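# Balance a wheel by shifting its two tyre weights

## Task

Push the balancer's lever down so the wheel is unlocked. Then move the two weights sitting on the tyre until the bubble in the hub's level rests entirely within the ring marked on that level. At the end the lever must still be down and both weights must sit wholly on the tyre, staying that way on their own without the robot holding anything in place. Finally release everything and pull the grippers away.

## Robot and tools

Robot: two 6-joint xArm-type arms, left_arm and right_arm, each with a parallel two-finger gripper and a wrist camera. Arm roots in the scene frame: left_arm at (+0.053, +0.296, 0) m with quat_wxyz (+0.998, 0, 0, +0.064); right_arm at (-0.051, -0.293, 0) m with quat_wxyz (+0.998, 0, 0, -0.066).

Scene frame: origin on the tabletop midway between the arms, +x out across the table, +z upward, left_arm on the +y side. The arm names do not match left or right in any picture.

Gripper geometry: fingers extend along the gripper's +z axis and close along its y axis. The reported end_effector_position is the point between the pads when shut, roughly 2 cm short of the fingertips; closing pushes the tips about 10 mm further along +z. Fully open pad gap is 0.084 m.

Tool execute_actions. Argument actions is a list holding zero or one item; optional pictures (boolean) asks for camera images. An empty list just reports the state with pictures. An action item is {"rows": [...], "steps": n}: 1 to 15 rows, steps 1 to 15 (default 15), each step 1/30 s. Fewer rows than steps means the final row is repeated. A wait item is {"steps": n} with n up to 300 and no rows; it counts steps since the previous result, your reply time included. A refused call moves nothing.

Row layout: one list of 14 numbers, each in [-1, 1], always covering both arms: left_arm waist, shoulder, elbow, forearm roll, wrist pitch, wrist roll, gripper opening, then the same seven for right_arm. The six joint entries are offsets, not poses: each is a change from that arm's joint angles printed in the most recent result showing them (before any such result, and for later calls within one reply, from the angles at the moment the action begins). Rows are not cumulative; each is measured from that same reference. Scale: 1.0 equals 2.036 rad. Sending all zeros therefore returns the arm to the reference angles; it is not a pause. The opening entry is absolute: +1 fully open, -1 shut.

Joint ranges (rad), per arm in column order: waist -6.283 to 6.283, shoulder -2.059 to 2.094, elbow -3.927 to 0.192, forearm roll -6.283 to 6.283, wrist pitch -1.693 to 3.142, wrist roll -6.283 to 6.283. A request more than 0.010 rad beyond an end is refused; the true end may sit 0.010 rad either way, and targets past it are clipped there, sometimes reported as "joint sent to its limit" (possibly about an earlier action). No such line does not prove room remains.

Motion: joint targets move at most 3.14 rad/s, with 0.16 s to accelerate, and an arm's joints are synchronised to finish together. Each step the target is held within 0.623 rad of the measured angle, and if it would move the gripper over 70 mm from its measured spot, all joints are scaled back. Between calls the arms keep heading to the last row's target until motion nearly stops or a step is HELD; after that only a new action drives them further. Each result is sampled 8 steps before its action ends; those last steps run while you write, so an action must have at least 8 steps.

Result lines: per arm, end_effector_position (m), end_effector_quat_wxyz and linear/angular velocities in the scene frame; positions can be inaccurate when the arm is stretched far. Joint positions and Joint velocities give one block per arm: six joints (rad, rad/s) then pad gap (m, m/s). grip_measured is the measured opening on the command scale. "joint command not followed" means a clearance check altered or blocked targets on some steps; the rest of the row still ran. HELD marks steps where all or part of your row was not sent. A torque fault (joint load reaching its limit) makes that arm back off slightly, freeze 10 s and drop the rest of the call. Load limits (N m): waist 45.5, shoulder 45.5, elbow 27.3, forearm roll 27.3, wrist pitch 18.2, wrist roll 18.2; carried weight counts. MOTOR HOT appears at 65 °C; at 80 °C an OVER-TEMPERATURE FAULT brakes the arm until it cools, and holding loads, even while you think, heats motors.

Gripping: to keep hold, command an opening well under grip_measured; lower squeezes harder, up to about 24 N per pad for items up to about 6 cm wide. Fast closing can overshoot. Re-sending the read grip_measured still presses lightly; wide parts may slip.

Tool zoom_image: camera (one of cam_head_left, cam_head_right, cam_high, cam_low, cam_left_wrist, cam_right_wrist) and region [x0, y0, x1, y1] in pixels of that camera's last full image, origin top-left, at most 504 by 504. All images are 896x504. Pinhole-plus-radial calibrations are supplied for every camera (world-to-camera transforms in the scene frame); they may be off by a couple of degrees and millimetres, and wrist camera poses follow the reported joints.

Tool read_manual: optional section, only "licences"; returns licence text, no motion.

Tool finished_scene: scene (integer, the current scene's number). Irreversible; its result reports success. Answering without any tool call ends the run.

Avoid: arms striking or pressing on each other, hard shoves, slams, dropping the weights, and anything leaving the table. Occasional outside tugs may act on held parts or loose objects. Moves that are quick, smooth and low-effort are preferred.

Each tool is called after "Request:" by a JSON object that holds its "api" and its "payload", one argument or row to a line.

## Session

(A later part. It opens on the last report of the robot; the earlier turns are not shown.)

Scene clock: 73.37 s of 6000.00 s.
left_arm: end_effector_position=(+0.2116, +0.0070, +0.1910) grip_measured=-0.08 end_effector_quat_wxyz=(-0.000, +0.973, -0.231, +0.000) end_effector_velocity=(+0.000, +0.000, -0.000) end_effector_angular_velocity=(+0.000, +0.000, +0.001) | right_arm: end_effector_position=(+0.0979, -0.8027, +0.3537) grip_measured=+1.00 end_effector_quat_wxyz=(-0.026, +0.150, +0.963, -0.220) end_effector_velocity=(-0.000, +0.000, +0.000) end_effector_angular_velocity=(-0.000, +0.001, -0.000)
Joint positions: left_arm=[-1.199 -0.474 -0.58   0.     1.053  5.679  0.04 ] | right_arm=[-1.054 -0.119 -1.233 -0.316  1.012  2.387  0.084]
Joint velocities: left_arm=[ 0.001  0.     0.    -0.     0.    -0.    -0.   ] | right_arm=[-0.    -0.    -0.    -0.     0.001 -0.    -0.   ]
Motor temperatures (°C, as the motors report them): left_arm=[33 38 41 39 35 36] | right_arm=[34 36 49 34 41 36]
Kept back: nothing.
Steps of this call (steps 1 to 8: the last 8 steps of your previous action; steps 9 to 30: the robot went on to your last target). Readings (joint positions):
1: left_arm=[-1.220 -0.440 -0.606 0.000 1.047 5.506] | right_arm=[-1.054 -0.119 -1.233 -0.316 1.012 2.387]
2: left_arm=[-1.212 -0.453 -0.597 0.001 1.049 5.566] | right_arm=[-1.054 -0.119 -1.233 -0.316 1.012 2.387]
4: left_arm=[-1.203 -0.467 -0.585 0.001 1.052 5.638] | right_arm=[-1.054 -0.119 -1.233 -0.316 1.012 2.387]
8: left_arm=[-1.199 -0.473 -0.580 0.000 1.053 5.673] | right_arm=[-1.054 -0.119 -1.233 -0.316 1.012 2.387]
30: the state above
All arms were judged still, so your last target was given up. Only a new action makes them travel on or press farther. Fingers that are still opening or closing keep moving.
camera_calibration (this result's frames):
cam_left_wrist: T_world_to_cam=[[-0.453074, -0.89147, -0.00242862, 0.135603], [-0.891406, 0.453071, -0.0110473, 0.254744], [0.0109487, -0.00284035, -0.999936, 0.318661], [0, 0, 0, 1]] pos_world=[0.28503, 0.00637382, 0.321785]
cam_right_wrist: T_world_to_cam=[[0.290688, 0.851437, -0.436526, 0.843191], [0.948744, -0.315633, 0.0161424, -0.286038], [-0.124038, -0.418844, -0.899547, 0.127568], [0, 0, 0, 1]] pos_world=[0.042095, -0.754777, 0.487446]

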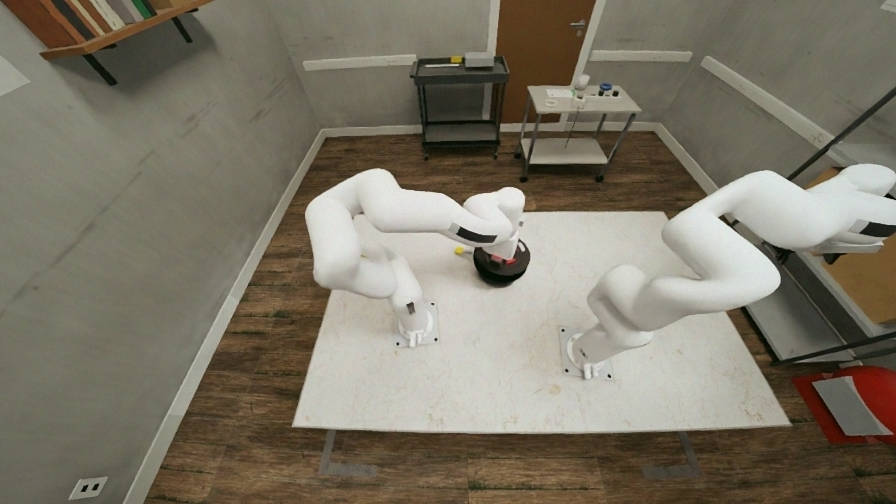

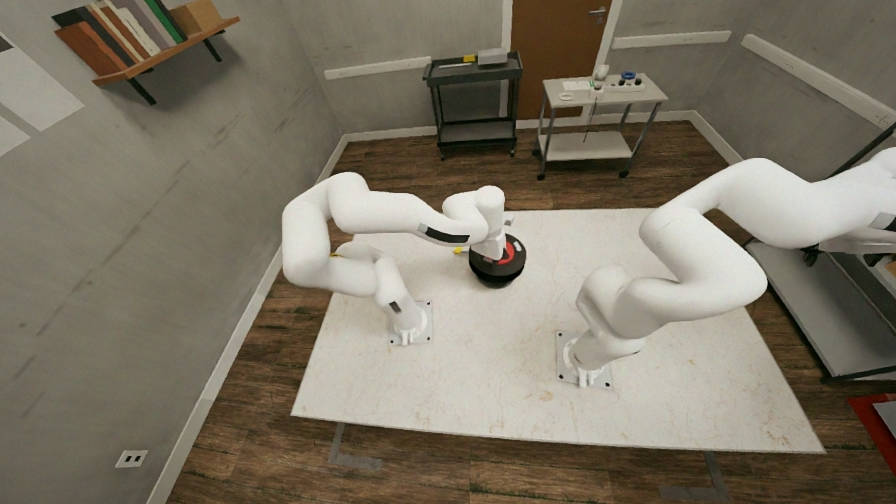

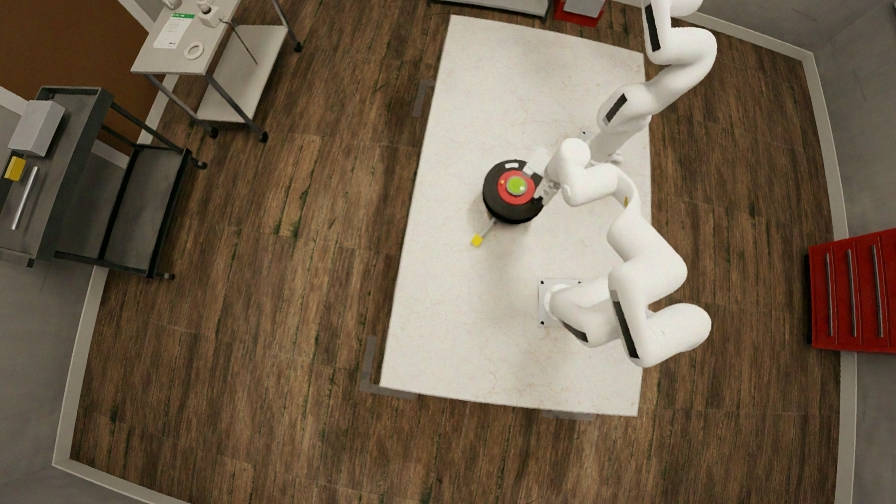

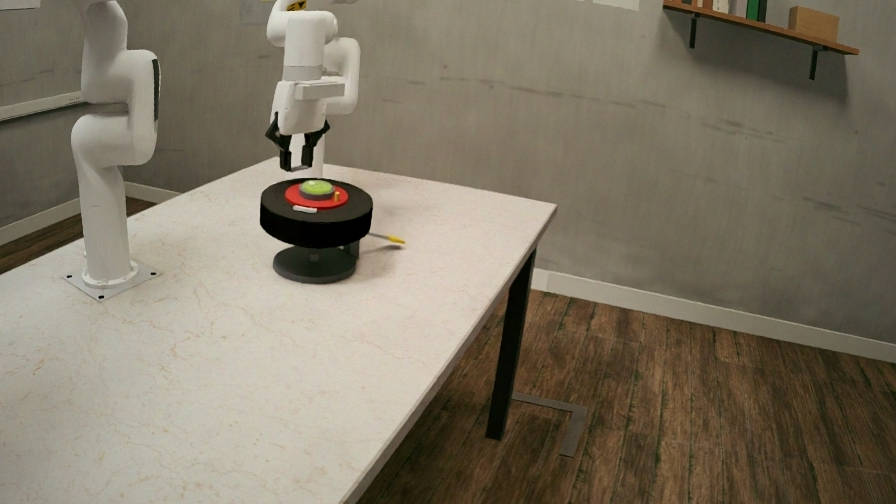

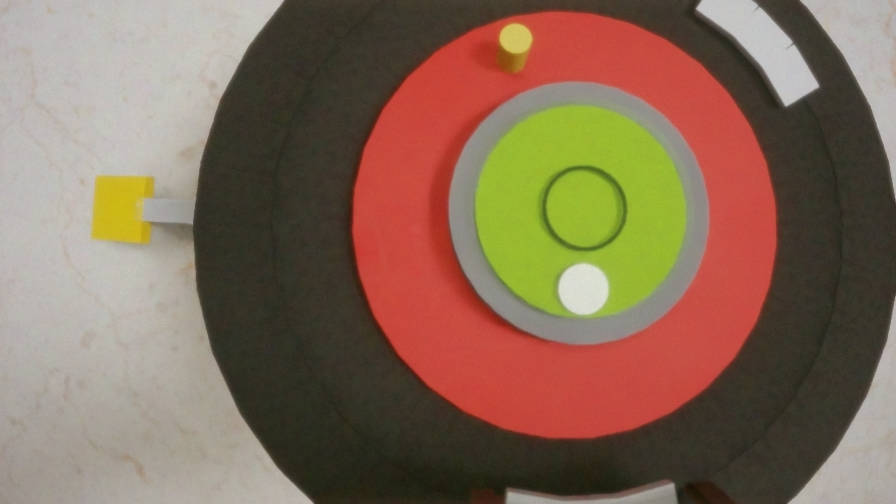

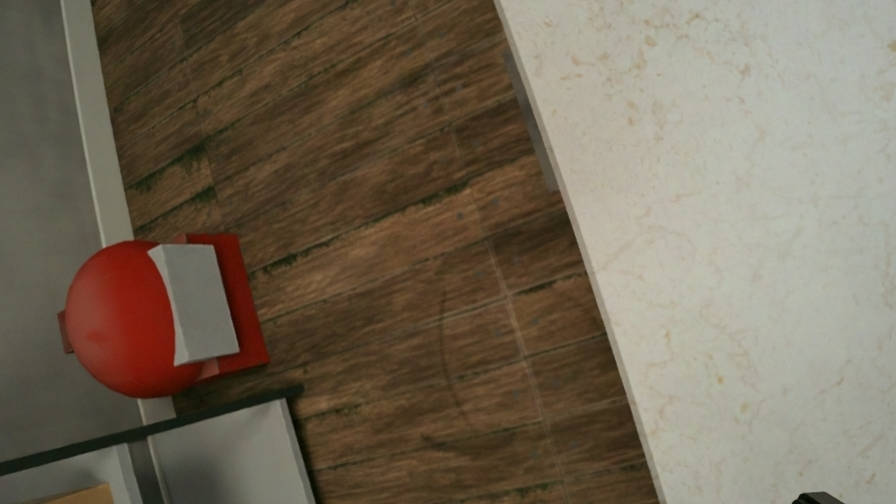

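Request:
{"api": "execute_actions", "payload": {
  "actions": [
    {"rows":[[0,0.005,0.006,0,-0.011,0,-0.55,0,0,0,0,0,0,1],[0,0.01,0.012,0,-0.022,0,-0.55,0,0,0,0,0,0,1],[0,0.014,0.018,0,-0.032,0,-0.55,0,0,0,0,0,0,1],[0,0.016,0.02,0,-0.036,0,-0.55,0,0,0,0,0,0,1],[0,0.017,0.022,0,-0.039,0,-0.55,0,0,0,0,0,0,1],[0,0.018,0.0235,0,-0.0415,0,-0.55,0,0,0,0,0,0,1],[0,0.019,0.025,0,-0.044,0,-0.55,0,0,0,0,0,0,1],[0,0.02,0.026,0,-0.046,0,-0.55,0,0,0,0,0,0,1],[0,0.021,0.0275,0,-0.0485,0,-0.55,0,0,0,0,0,0,1],[0,0.022,0.029,0,-0.051,0,-0.55,0,0,0,0,0,0,1],[0,0.023,0.03,0,-0.053,0,-0.55,0,0,0,0,0,0,1],[0,0.024,0.0315,0,-0.0555,0,-0.55,0,0,0,0,0,0,1],[0,0.0255,0.033,0,-0.0585,0,-0.55,0,0,0,0,0,0,1],[0,0.027,0.0345,0,-0.0615,0,-0.55,0,0,0,0,0,0,1]],"steps":15}
  ]
}}

Request:
{"api": "execute_actions", "payload": {
  "actions": [
    {"steps":30}
  ]
}}

Request:
{"api": "execute_actions", "payload": {
  "actions": [
    {"rows":[[0,0,0,0,0,0,-0.2,0,0,0,0,0,0,1],[0,0,0,0,0,0,-0.1,0,0,0,0,0,0,1],[0,0,0,0,0,0,-0.1,0,0,0,0,0,0,1],[0,0,0,0,0,0,-0.03,0,0,0,0,0,0,1],[0,0,0,0,0,0,-0.03,0,0,0,0,0,0,1],[0,0,0,0,0,0,0.05,0,0,0,0,0,0,1],[0,0,0,0,0,0,0.05,0,0,0,0,0,0,1],[0,0,0,0,0,0,0.15,0,0,0,0,0,0,1],[0,0,0,0,0,0,0.25,0,0,0,0,0,0,1]],"steps":15}
  ]
}}

Request:
{"api": "execute_actions", "payload": {
  "actions": [
    {"rows":[[0,-0.005,-0.006,0,0.011,0,0.25,0,0,0,0,0,0,1],[0,-0.005,-0.006,0,0.011,0,0.25,0,0,0,0,0,0,1],[0,-0.012,-0.015,0,0.027,0,0.25,0,0,0,0,0,0,1],[0,-0.012,-0.015,0,0.027,0,0.25,0,0,0,0,0,0,1],[0,-0.027,-0.0345,0,0.0615,0,0.25,0,0,0,0,0,0,1]],"steps":10}
  ]
}}

Request:
{"api": "execute_actions", "payload": {
  "actions": [
    {"steps":95}
  ],
  "pictures": true
}}

Scene clock: 74.97 s of 6000.00 s.
left_arm: end_effector_position=(+0.2115, +0.0071, +0.1712) grip_measured=-0.08 end_effector_quat_wxyz=(-0.001, +0.973, -0.231, -0.001) end_effector_velocity=(-0.010, +0.017, -0.108) end_effector_angular_velocity=(+0.054, +0.030, -0.002) | right_arm: end_effector_position=(+0.0979, -0.8027, +0.3537) grip_measured=+1.00 end_effector_quat_wxyz=(-0.026, +0.150, +0.963, -0.220) end_effector_velocity=(-0.000, -0.000, -0.000) end_effector_angular_velocity=(-0.000, +0.001, +0.000)
Joint positions: left_arm=[-1.199 -0.445 -0.542  0.     0.99   5.679  0.04 ] | right_arm=[-1.054 -0.119 -1.233 -0.316  1.012  2.387  0.084]
Joint velocities: left_arm=[-0.002  0.141  0.207  0.    -0.286  0.    -0.   ] | right_arm=[-0.    -0.     0.    -0.001 -0.     0.    -0.   ]
Motor temperatures (°C, as the motors report them): left_arm=[33 38 41 39 35 36] | right_arm=[34 36 49 34 41 36]
Steps of this call (steps 1 to 41: nothing new was sent; steps 42 to 48: the first 7 steps of this action). Readings (joint positions):
42: left_arm=[-1.199 -0.474 -0.579 0.000 1.053 5.679] | right_arm=[-1.054 -0.119 -1.233 -0.316 1.012 2.387]
43: left_arm=[-1.199 -0.473 -0.578 0.000 1.049 5.679] | right_arm=[-1.054 -0.119 -1.233 -0.316 1.012 2.387]
45: left_arm=[-1.199 -0.464 -0.568 0.000 1.028 5.679] | right_arm=[-1.054 -0.119 -1.233 -0.316 1.012 2.387]
48: the state above

Scene clock: 75.97 s of 6000.00 s.
left_arm: end_effector_position=(+0.2116, +0.0070, +0.1540) grip_measured=-0.08 end_effector_quat_wxyz=(+0.000, +0.973, -0.231, +0.000) end_effector_velocity=(-0.000, -0.000, -0.000) end_effector_angular_velocity=(-0.000, -0.000, +0.000) | right_arm: end_effector_position=(+0.0979, -0.8027, +0.3537) grip_measured=+1.00 end_effector_quat_wxyz=(-0.026, +0.150, +0.963, -0.220) end_effector_velocity=(+0.000, -0.000, +0.002) end_effector_angular_velocity=(-0.003, -0.000, +0.000)
Joint positions: left_arm=[-1.199 -0.419 -0.509  0.     0.928  5.679  0.04 ] | right_arm=[-1.054 -0.119 -1.233 -0.316  1.012  2.387  0.084]
Joint velocities: left_arm=[-0.     0.     0.     0.    -0.001 -0.001 -0.   ] | right_arm=[ 0.    -0.002 -0.002 -0.001  0.001 -0.     0.   ]
Motor temperatures (°C, as the motors report them): left_arm=[33 38 41 39 35 36] | right_arm=[34 36 49 34 41 36]
Kept back: nothing.
Steps of this call (steps 1 to 8: the last 8 steps of your previous action; steps 9 to 30: the robot went on to your last target). Readings (joint positions):
1: left_arm=[-1.199 -0.441 -0.537 0.000 0.981 5.679] | right_arm=[-1.054 -0.119 -1.233 -0.316 1.012 2.387]
2: left_arm=[-1.199 -0.438 -0.533 0.000 0.974 5.679] | right_arm=[-1.054 -0.119 -1.233 -0.316 1.012 2.387]
4: left_arm=[-1.199 -0.434 -0.527 0.000 0.962 5.679] | right_arm=[-1.054 -0.119 -1.233 -0.316 1.012 2.387]
8: left_arm=[-1.199 -0.425 -0.517 0.000 0.941 5.679] | right_arm=[-1.054 -0.119 -1.233 -0.316 1.012 2.387]
30: the state above
All arms were judged still, so your last target was given up. Only a new action makes them travel on or press farther. Fingers that are still opening or closing keep moving.

Scene clock: 76.20 s of 6000.00 s.
left_arm: end_effector_position=(+0.2116, +0.0070, +0.1540) grip_measured=+0.01 end_effector_quat_wxyz=(-0.000, +0.973, -0.231, +0.000) end_effector_velocity=(+0.000, -0.000, +0.001) end_effector_angular_velocity=(-0.002, -0.001, -0.000) | right_arm: end_effector_position=(+0.0979, -0.8027, +0.3537) grip_measured=+1.00 end_effector_quat_wxyz=(-0.026, +0.150, +0.963, -0.220) end_effector_velocity=(+0.000, +0.000, +0.000) end_effector_angular_velocity=(+0.000, -0.001, -0.000)
Joint positions: left_arm=[-1.199 -0.419 -0.509  0.     0.928  5.679  0.044] | right_arm=[-1.054 -0.119 -1.233 -0.316  1.012  2.387  0.084]
Joint velocities: left_arm=[-0.    -0.002 -0.     0.    -0.001 -0.     0.035] | right_arm=[ 0.     0.    -0.001  0.001  0.     0.    -0.   ]
Motor temperatures (°C, as the motors report them): left_arm=[33 38 41 39 35 36] | right_arm=[34 36 49 34 41 36]
Steps of this call (steps 1 to 7: the first 7 steps of this action). Readings (joint positions):
1: left_arm=[-1.199 -0.419 -0.509 0.000 0.928 5.679] | right_arm=[-1.054 -0.119 -1.233 -0.316 1.012 2.387]
2: left_arm=[-1.199 -0.419 -0.509 0.000 0.928 5.679] | right_arm=[-1.054 -0.119 -1.233 -0.316 1.012 2.387]
4: left_arm=[-1.199 -0.419 -0.509 0.000 0.928 5.679] | right_arm=[-1.054 -0.119 -1.233 -0.316 1.012 2.387]
7: the state above

Scene clock: 76.53 s of 6000.00 s.
left_arm: end_effector_position=(+0.2114, +0.0072, +0.1545) grip_measured=+0.24 end_effector_quat_wxyz=(-0.001, +0.973, -0.231, -0.000) end_effector_velocity=(-0.007, +0.013, +0.028) end_effector_angular_velocity=(+0.050, +0.027, -0.000) | right_arm: end_effector_position=(+0.0979, -0.8027, +0.3537) grip_measured=+1.00 end_effector_quat_wxyz=(-0.026, +0.150, +0.963, -0.220) end_effector_velocity=(+0.000, +0.000, -0.000) end_effector_angular_velocity=(+0.002, -0.001, -0.001)
Joint positions: left_arm=[-1.199 -0.42  -0.51   0.     0.931  5.679  0.054] | right_arm=[-1.054 -0.119 -1.233 -0.316  1.012  2.387  0.084]
Joint velocities: left_arm=[-0.    -0.058 -0.054  0.     0.169 -0.     0.   ] | right_arm=[ 0.     0.001 -0.001  0.002  0.001  0.    -0.   ]
Motor temperatures (°C, as the motors report them): left_arm=[33 38 41 39 35 36] | right_arm=[34 36 49 34 41 36]
Steps of this call (steps 1 to 8: the last 8 steps of your previous action; steps 9 to 10: the first 2 steps of this action, its rows measured from where the robot was after step 8). Readings (joint positions):
8: left_arm=[-1.199 -0.419 -0.509 0.000 0.928 5.679] | right_arm=[-1.054 -0.119 -1.233 -0.316 1.012 2.387]
9: left_arm=[-1.199 -0.419 -0.509 0.000 0.928 5.679] | right_arm=[-1.054 -0.119 -1.233 -0.316 1.012 2.387]
10: the state above

Scene clock: 79.70 s of 6000.00 s.
left_arm: end_effector_position=(+0.2116, +0.0069, +0.1911) grip_measured=+0.24 end_effector_quat_wxyz=(+0.000, +0.973, -0.231, +0.000) end_effector_velocity=(+0.001, +0.000, +0.000) end_effector_angular_velocity=(-0.001, -0.001, +0.002) | right_arm: end_effector_position=(+0.0979, -0.8027, +0.3537) grip_measured=+1.00 end_effector_quat_wxyz=(-0.026, +0.150, +0.963, -0.220) end_effector_velocity=(+0.001, +0.000, -0.001) end_effector_angular_velocity=(+0.002, -0.002, +0.000)
Joint positions: left_arm=[-1.199 -0.474 -0.58   0.     1.053  5.679  0.054] | right_arm=[-1.054 -0.119 -1.233 -0.316  1.012  2.387  0.084]
Joint velocities: left_arm=[ 0.002 -0.001 -0.    -0.    -0.001 -0.001 -0.   ] | right_arm=[ 0.001  0.     0.001  0.003 -0.001  0.     0.   ]
Motor temperatures (°C, as the motors report them): left_arm=[33 38 41 39 35 36] | right_arm=[34 36 49 34 41 36]
Kept back: nothing.
Steps of this call (steps 1 to 8: the last 8 steps of your previous action; steps 9 to 30: the robot went on to your last target; steps 31 to 90: nothing new was sent; then 0.17 s passed at rest). Readings (joint positions):
1: left_arm=[-1.199 -0.422 -0.513 0.000 0.938 5.679] | right_arm=[-1.054 -0.119 -1.233 -0.316 1.012 2.387]
2: left_arm=[-1.199 -0.426 -0.518 0.000 0.947 5.679] | right_arm=[-1.054 -0.119 -1.233 -0.316 1.012 2.387]
4: left_arm=[-1.199 -0.438 -0.533 0.000 0.974 5.679] | right_arm=[-1.054 -0.119 -1.233 -0.316 1.012 2.387]
8: left_arm=[-1.199 -0.470 -0.576 0.000 1.038 5.679] | right_arm=[-1.054 -0.119 -1.233 -0.316 1.012 2.387]
90: the state above
All arms were judged still, so your last target was given up. Only a new action makes them travel on or press farther. Fingers that are still opening or closing keep moving.
camera_calibration (this result's frames):
cam_left_wrist: T_world_to_cam=[[-0.453071, -0.891471, -0.00235095, 0.135569], [-0.891406, 0.453067, -0.0111672, 0.2548], [0.0110204, -0.00296389, -0.999935, 0.318694], [0, 0, 0, 1]] pos_world=[0.285041, 0.00635873, 0.321838]
cam_right_wrist: T_world_to_cam=[[0.290688, 0.851437, -0.436526, 0.843191], [0.948744, -0.315633, 0.0161425, -0.286039], [-0.124038, -0.418844, -0.899547, 0.127568], [0, 0, 0, 1]] pos_world=[0.042095, -0.754777, 0.487446]

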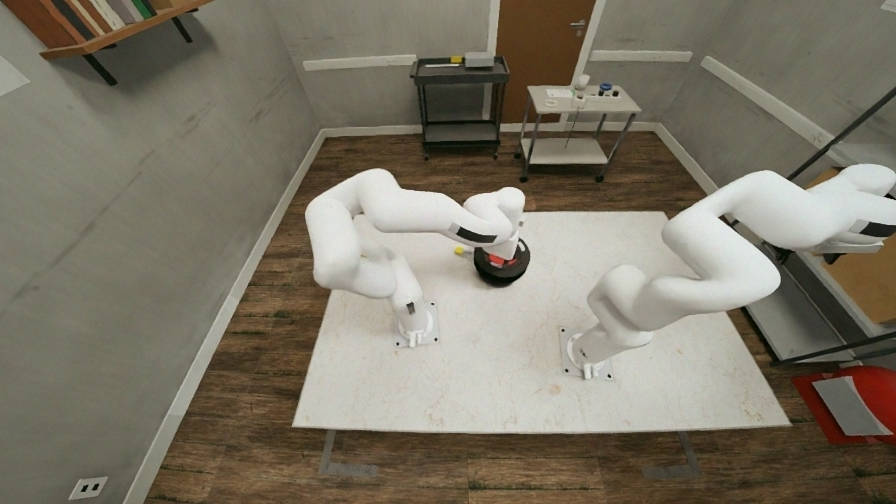

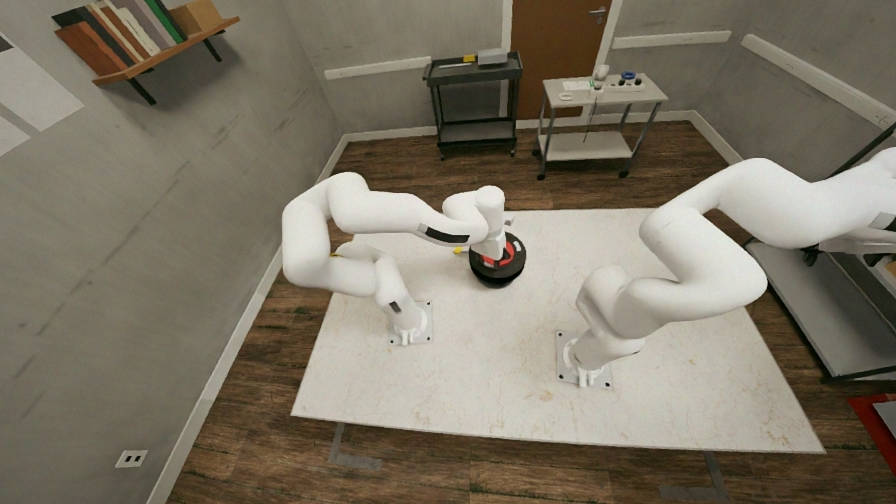

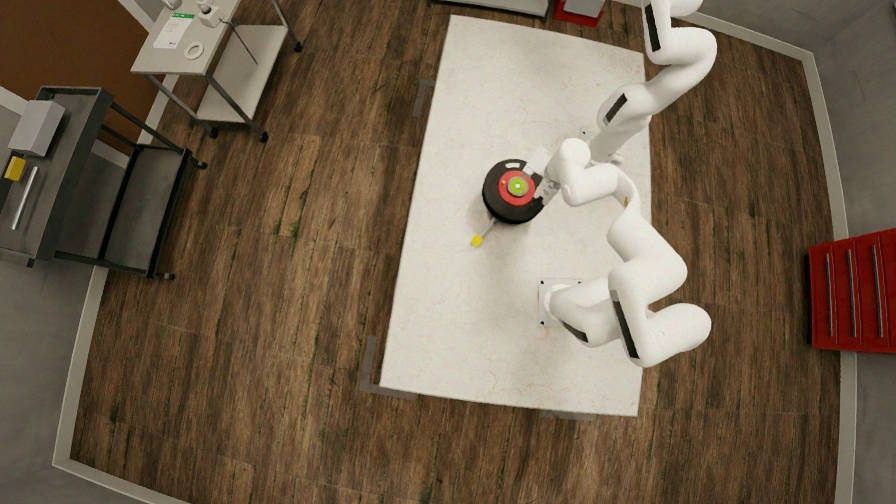

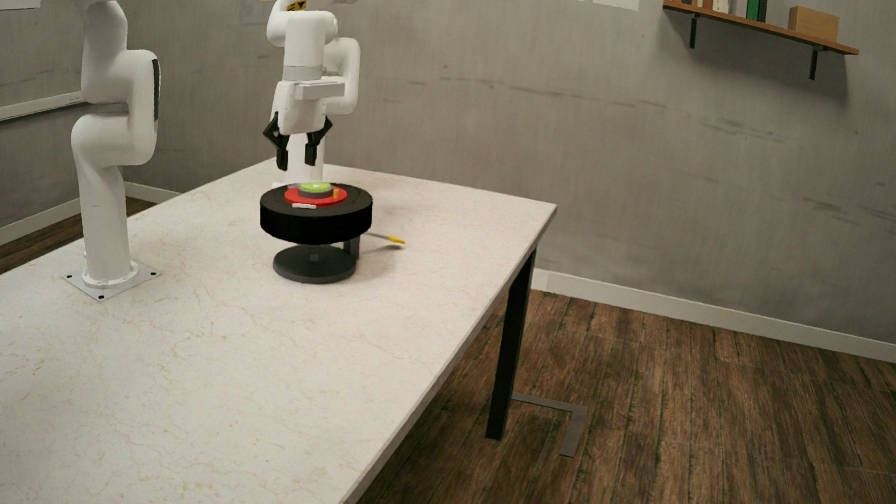

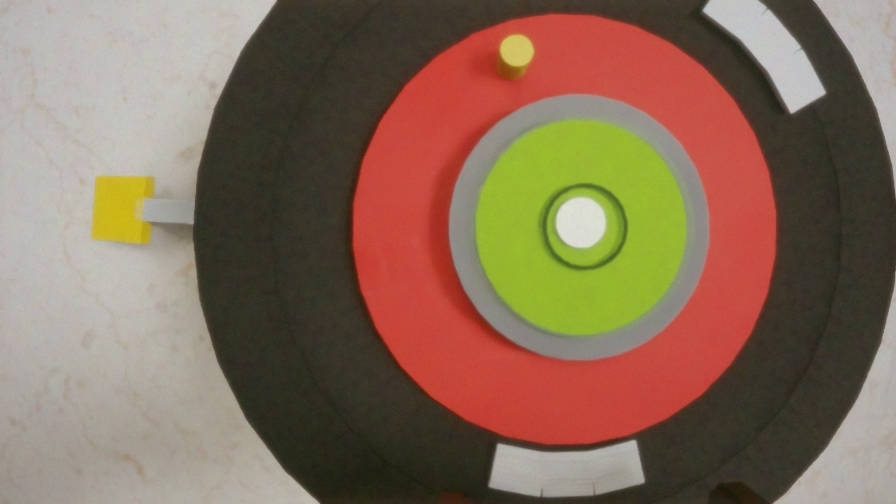

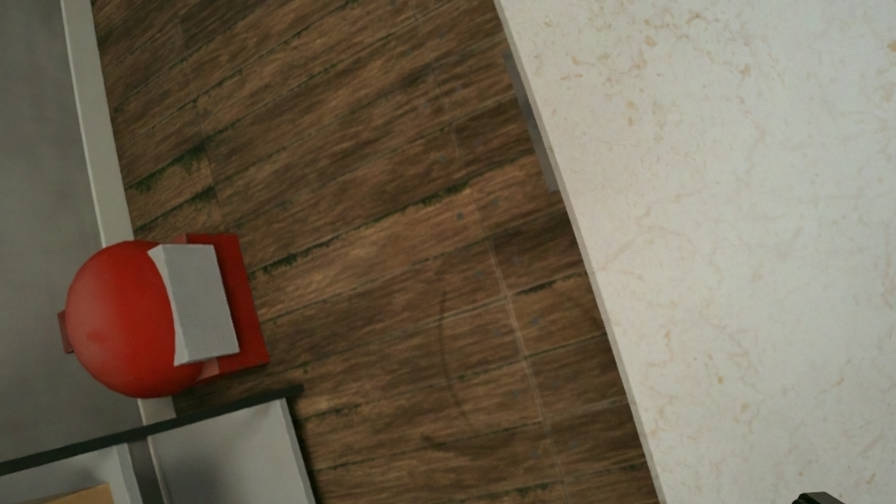

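Inside. Confirm it's settled.

Request:
{"api": "execute_actions", "payload": {
  "actions": [
    {"steps":60}
  ],
  "pictures": true
}}

Request:
{"api": "execute_actions", "payload": {
  "actions": [
    {"rows":[[0,-0.15,-0.05,0,0.2,0,0.25,0,0,0,0,0,0,1]],"steps":15}
  ]
}}

Request:
{"api": "execute_actions", "payload": {
  "actions": [
    {"steps":20}
  ]
}}

Scene clock: 81.70 s of 6000.00 s.
left_arm: end_effector_position=(+0.2116, +0.0069, +0.1911) grip_measured=+0.24 end_effector_quat_wxyz=(+0.000, +0.973, -0.231, +0.000) end_effector_velocity=(+0.000, +0.000, -0.000) end_effector_angular_velocity=(+0.001, +0.000, +0.001) | right_arm: end_effector_position=(+0.0979, -0.8027, +0.3537) grip_measured=+1.00 end_effector_quat_wxyz=(-0.026, +0.150, +0.963, -0.220) end_effector_velocity=(+0.000, -0.000, +0.000) end_effector_angular_velocity=(-0.001, -0.001, +0.000)
Joint positions: left_arm=[-1.199 -0.474 -0.58   0.     1.053  5.679  0.054] | right_arm=[-1.054 -0.119 -1.233 -0.316  1.012  2.387  0.084]
Joint velocities: left_arm=[ 0.001  0.001 -0.     0.     0.    -0.    -0.   ] | right_arm=[ 0.    -0.    -0.001  0.001 -0.     0.     0.   ]
Motor temperatures (°C, as the motors report them): left_arm=[33 38 41 39 35 36] | right_arm=[34 36 49 34 41 36]
Kept back: nothing.
Steps of this call (steps 1 to 60: nothing new was sent). Readings (joint positions):
1: left_arm=[-1.199 -0.474 -0.580 0.000 1.053 5.679] | right_arm=[-1.054 -0.119 -1.233 -0.316 1.012 2.387]
2: left_arm=[-1.199 -0.474 -0.580 0.000 1.053 5.679] | right_arm=[-1.054 -0.119 -1.233 -0.316 1.012 2.387]
4: left_arm=[-1.199 -0.474 -0.580 0.000 1.053 5.679] | right_arm=[-1.054 -0.119 -1.233 -0.316 1.012 2.387]
8: left_arm=[-1.199 -0.474 -0.580 0.000 1.053 5.679] | right_arm=[-1.054 -0.119 -1.233 -0.316 1.012 2.387]
60: the state above
camera_calibration (this result's frames):
cam_left_wrist: T_world_to_cam=[[-0.45307, -0.891472, -0.00235063, 0.135569], [-0.891407, 0.453067, -0.0111673, 0.2548], [0.0110203, -0.00296419, -0.999935, 0.318694], [0, 0, 0, 1]] pos_world=[0.285041, 0.00635872, 0.321838]
cam_right_wrist: T_world_to_cam=[[0.290688, 0.851437, -0.436526, 0.843191], [0.948744, -0.315633, 0.0161425, -0.286039], [-0.124038, -0.418844, -0.899547, 0.127568], [0, 0, 0, 1]] pos_world=[0.042095, -0.754777, 0.487446]

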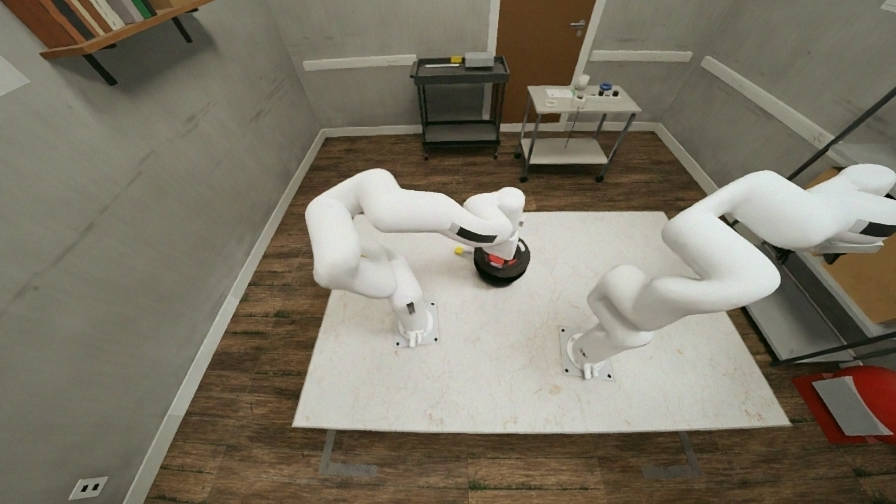

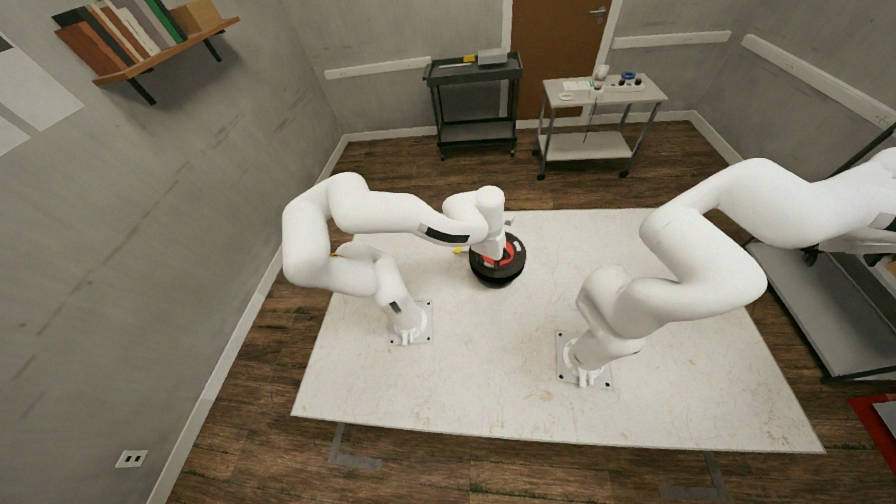

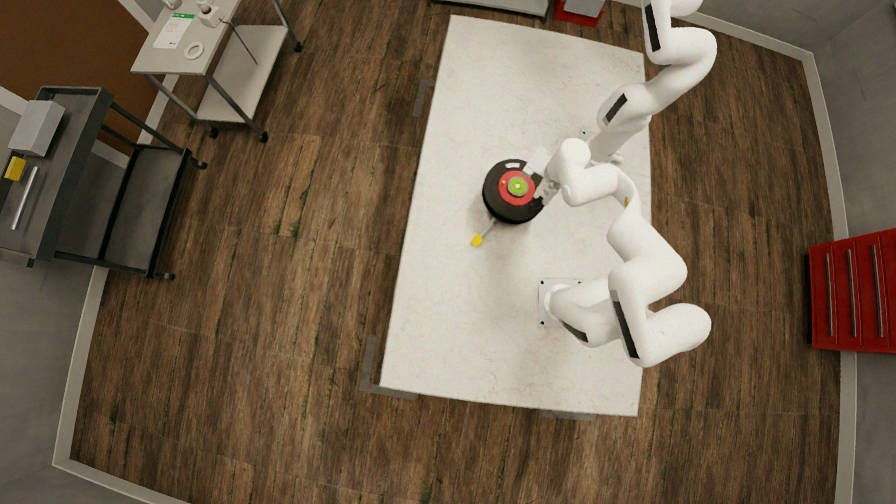

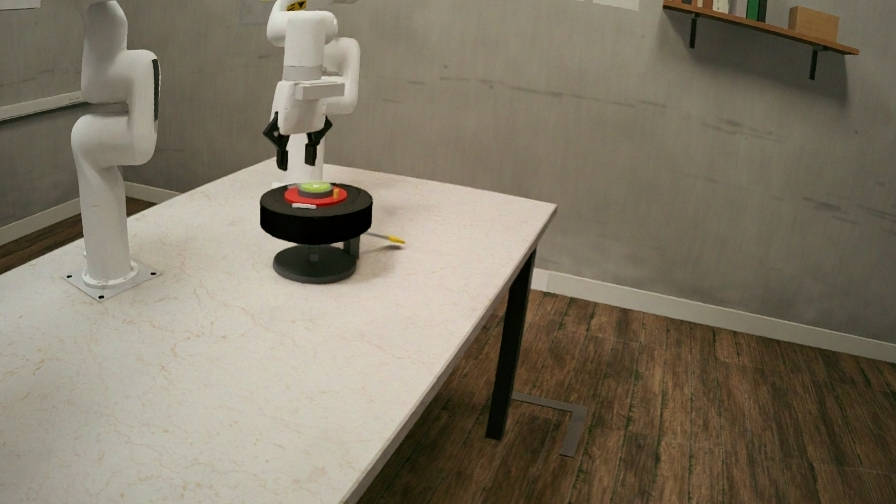

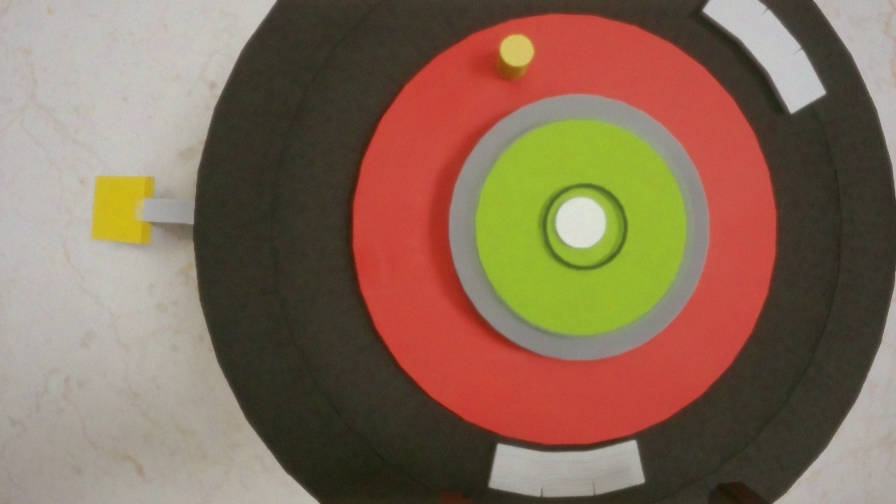

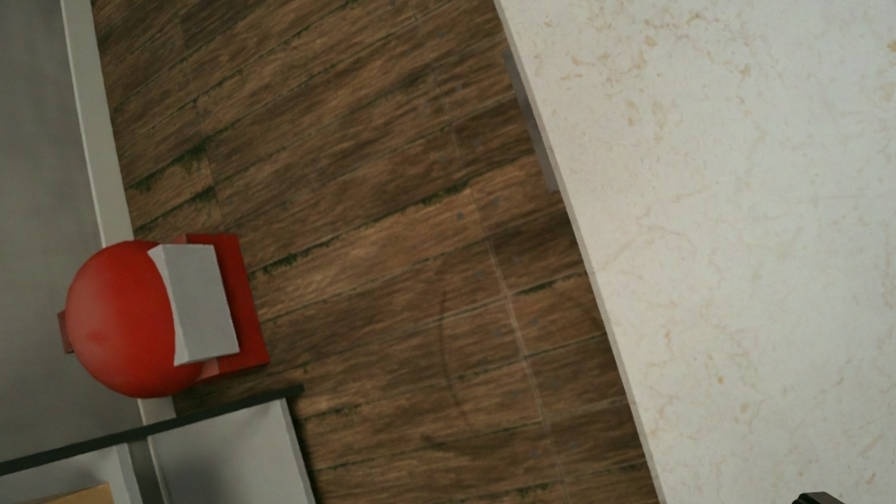

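Scene clock: 81.93 s of 6000.00 s.
left_arm: end_effector_position=(+0.1995, +0.0291, +0.2426) grip_measured=+0.24 end_effector_quat_wxyz=(+0.000, +0.973, -0.231, +0.001) end_effector_velocity=(-0.087, +0.159, +0.412) end_effector_angular_velocity=(-0.165, -0.090, +0.000) | right_arm: end_effector_position=(+0.0979, -0.8027, +0.3537) grip_measured=+1.00 end_effector_quat_wxyz=(-0.026, +0.150, +0.963, -0.220) end_effector_velocity=(+0.000, -0.000, +0.000) end_effector_angular_velocity=(-0.001, -0.000, +0.001)
Joint positions: left_arm=[-1.199 -0.617 -0.628  0.     1.244  5.679  0.054] | right_arm=[-1.054 -0.119 -1.233 -0.316  1.012  2.387  0.084]
Joint velocities: left_arm=[ 0.    -1.075 -0.435 -0.001  1.322  0.     0.   ] | right_arm=[ 0.001 -0.     0.001 -0.    -0.002  0.    -0.   ]
Motor temperatures (°C, as the motors report them): left_arm=[33 38 41 39 35 36] | right_arm=[34 36 49 34 41 36]
Steps of this call (steps 1 to 7: the first 7 steps of this action). Readings (joint positions):
1: left_arm=[-1.199 -0.474 -0.580 0.000 1.053 5.679] | right_arm=[-1.054 -0.119 -1.233 -0.316 1.012 2.387]
2: left_arm=[-1.199 -0.476 -0.580 0.000 1.058 5.679] | right_arm=[-1.054 -0.119 -1.233 -0.316 1.012 2.387]
4: left_arm=[-1.199 -0.508 -0.588 0.000 1.106 5.679] | right_arm=[-1.054 -0.119 -1.233 -0.316 1.012 2.387]
7: the state above

Scene clock: 82.60 s of 6000.00 s.
left_arm: end_effector_position=(+0.1797, +0.0655, +0.2946) grip_measured=+0.24 end_effector_quat_wxyz=(-0.000, +0.973, -0.231, +0.000) end_effector_velocity=(-0.000, -0.000, +0.002) end_effector_angular_velocity=(-0.005, -0.003, -0.001) | right_arm: end_effector_position=(+0.0979, -0.8027, +0.3537) grip_measured=+1.00 end_effector_quat_wxyz=(-0.026, +0.150, +0.963, -0.220) end_effector_velocity=(+0.001, +0.000, -0.001) end_effector_angular_velocity=(+0.001, -0.001, +0.001)
Joint positions: left_arm=[-1.199 -0.779 -0.681  0.     1.46   5.679  0.054] | right_arm=[-1.054 -0.119 -1.233 -0.316  1.012  2.387  0.084]
Joint velocities: left_arm=[-0.001 -0.004 -0.002 -0.     0.     0.    -0.   ] | right_arm=[ 0.001  0.001  0.     0.001 -0.001 -0.     0.   ]
Motor temperatures (°C, as the motors report them): left_arm=[33 38 41 39 35 36] | right_arm=[34 36 49 34 41 36]
Kept back: nothing.
Steps of this call (steps 1 to 8: the last 8 steps of your previous action; steps 9 to 20: the robot went on to your last target). Readings (joint positions):
1: left_arm=[-1.199 -0.652 -0.642 0.000 1.288 5.679] | right_arm=[-1.054 -0.119 -1.233 -0.316 1.012 2.387]
2: left_arm=[-1.199 -0.685 -0.653 0.000 1.331 5.679] | right_arm=[-1.054 -0.119 -1.233 -0.316 1.012 2.387]
4: left_arm=[-1.199 -0.741 -0.671 0.000 1.404 5.679] | right_arm=[-1.054 -0.119 -1.233 -0.316 1.012 2.387]
8: left_arm=[-1.199 -0.775 -0.680 0.000 1.452 5.679] | right_arm=[-1.054 -0.119 -1.233 -0.316 1.012 2.387]
20: the state above

Request:
{"api": "finished_scene", "payload": {
  "scene": 2
}}

The scene is finished: the task was done.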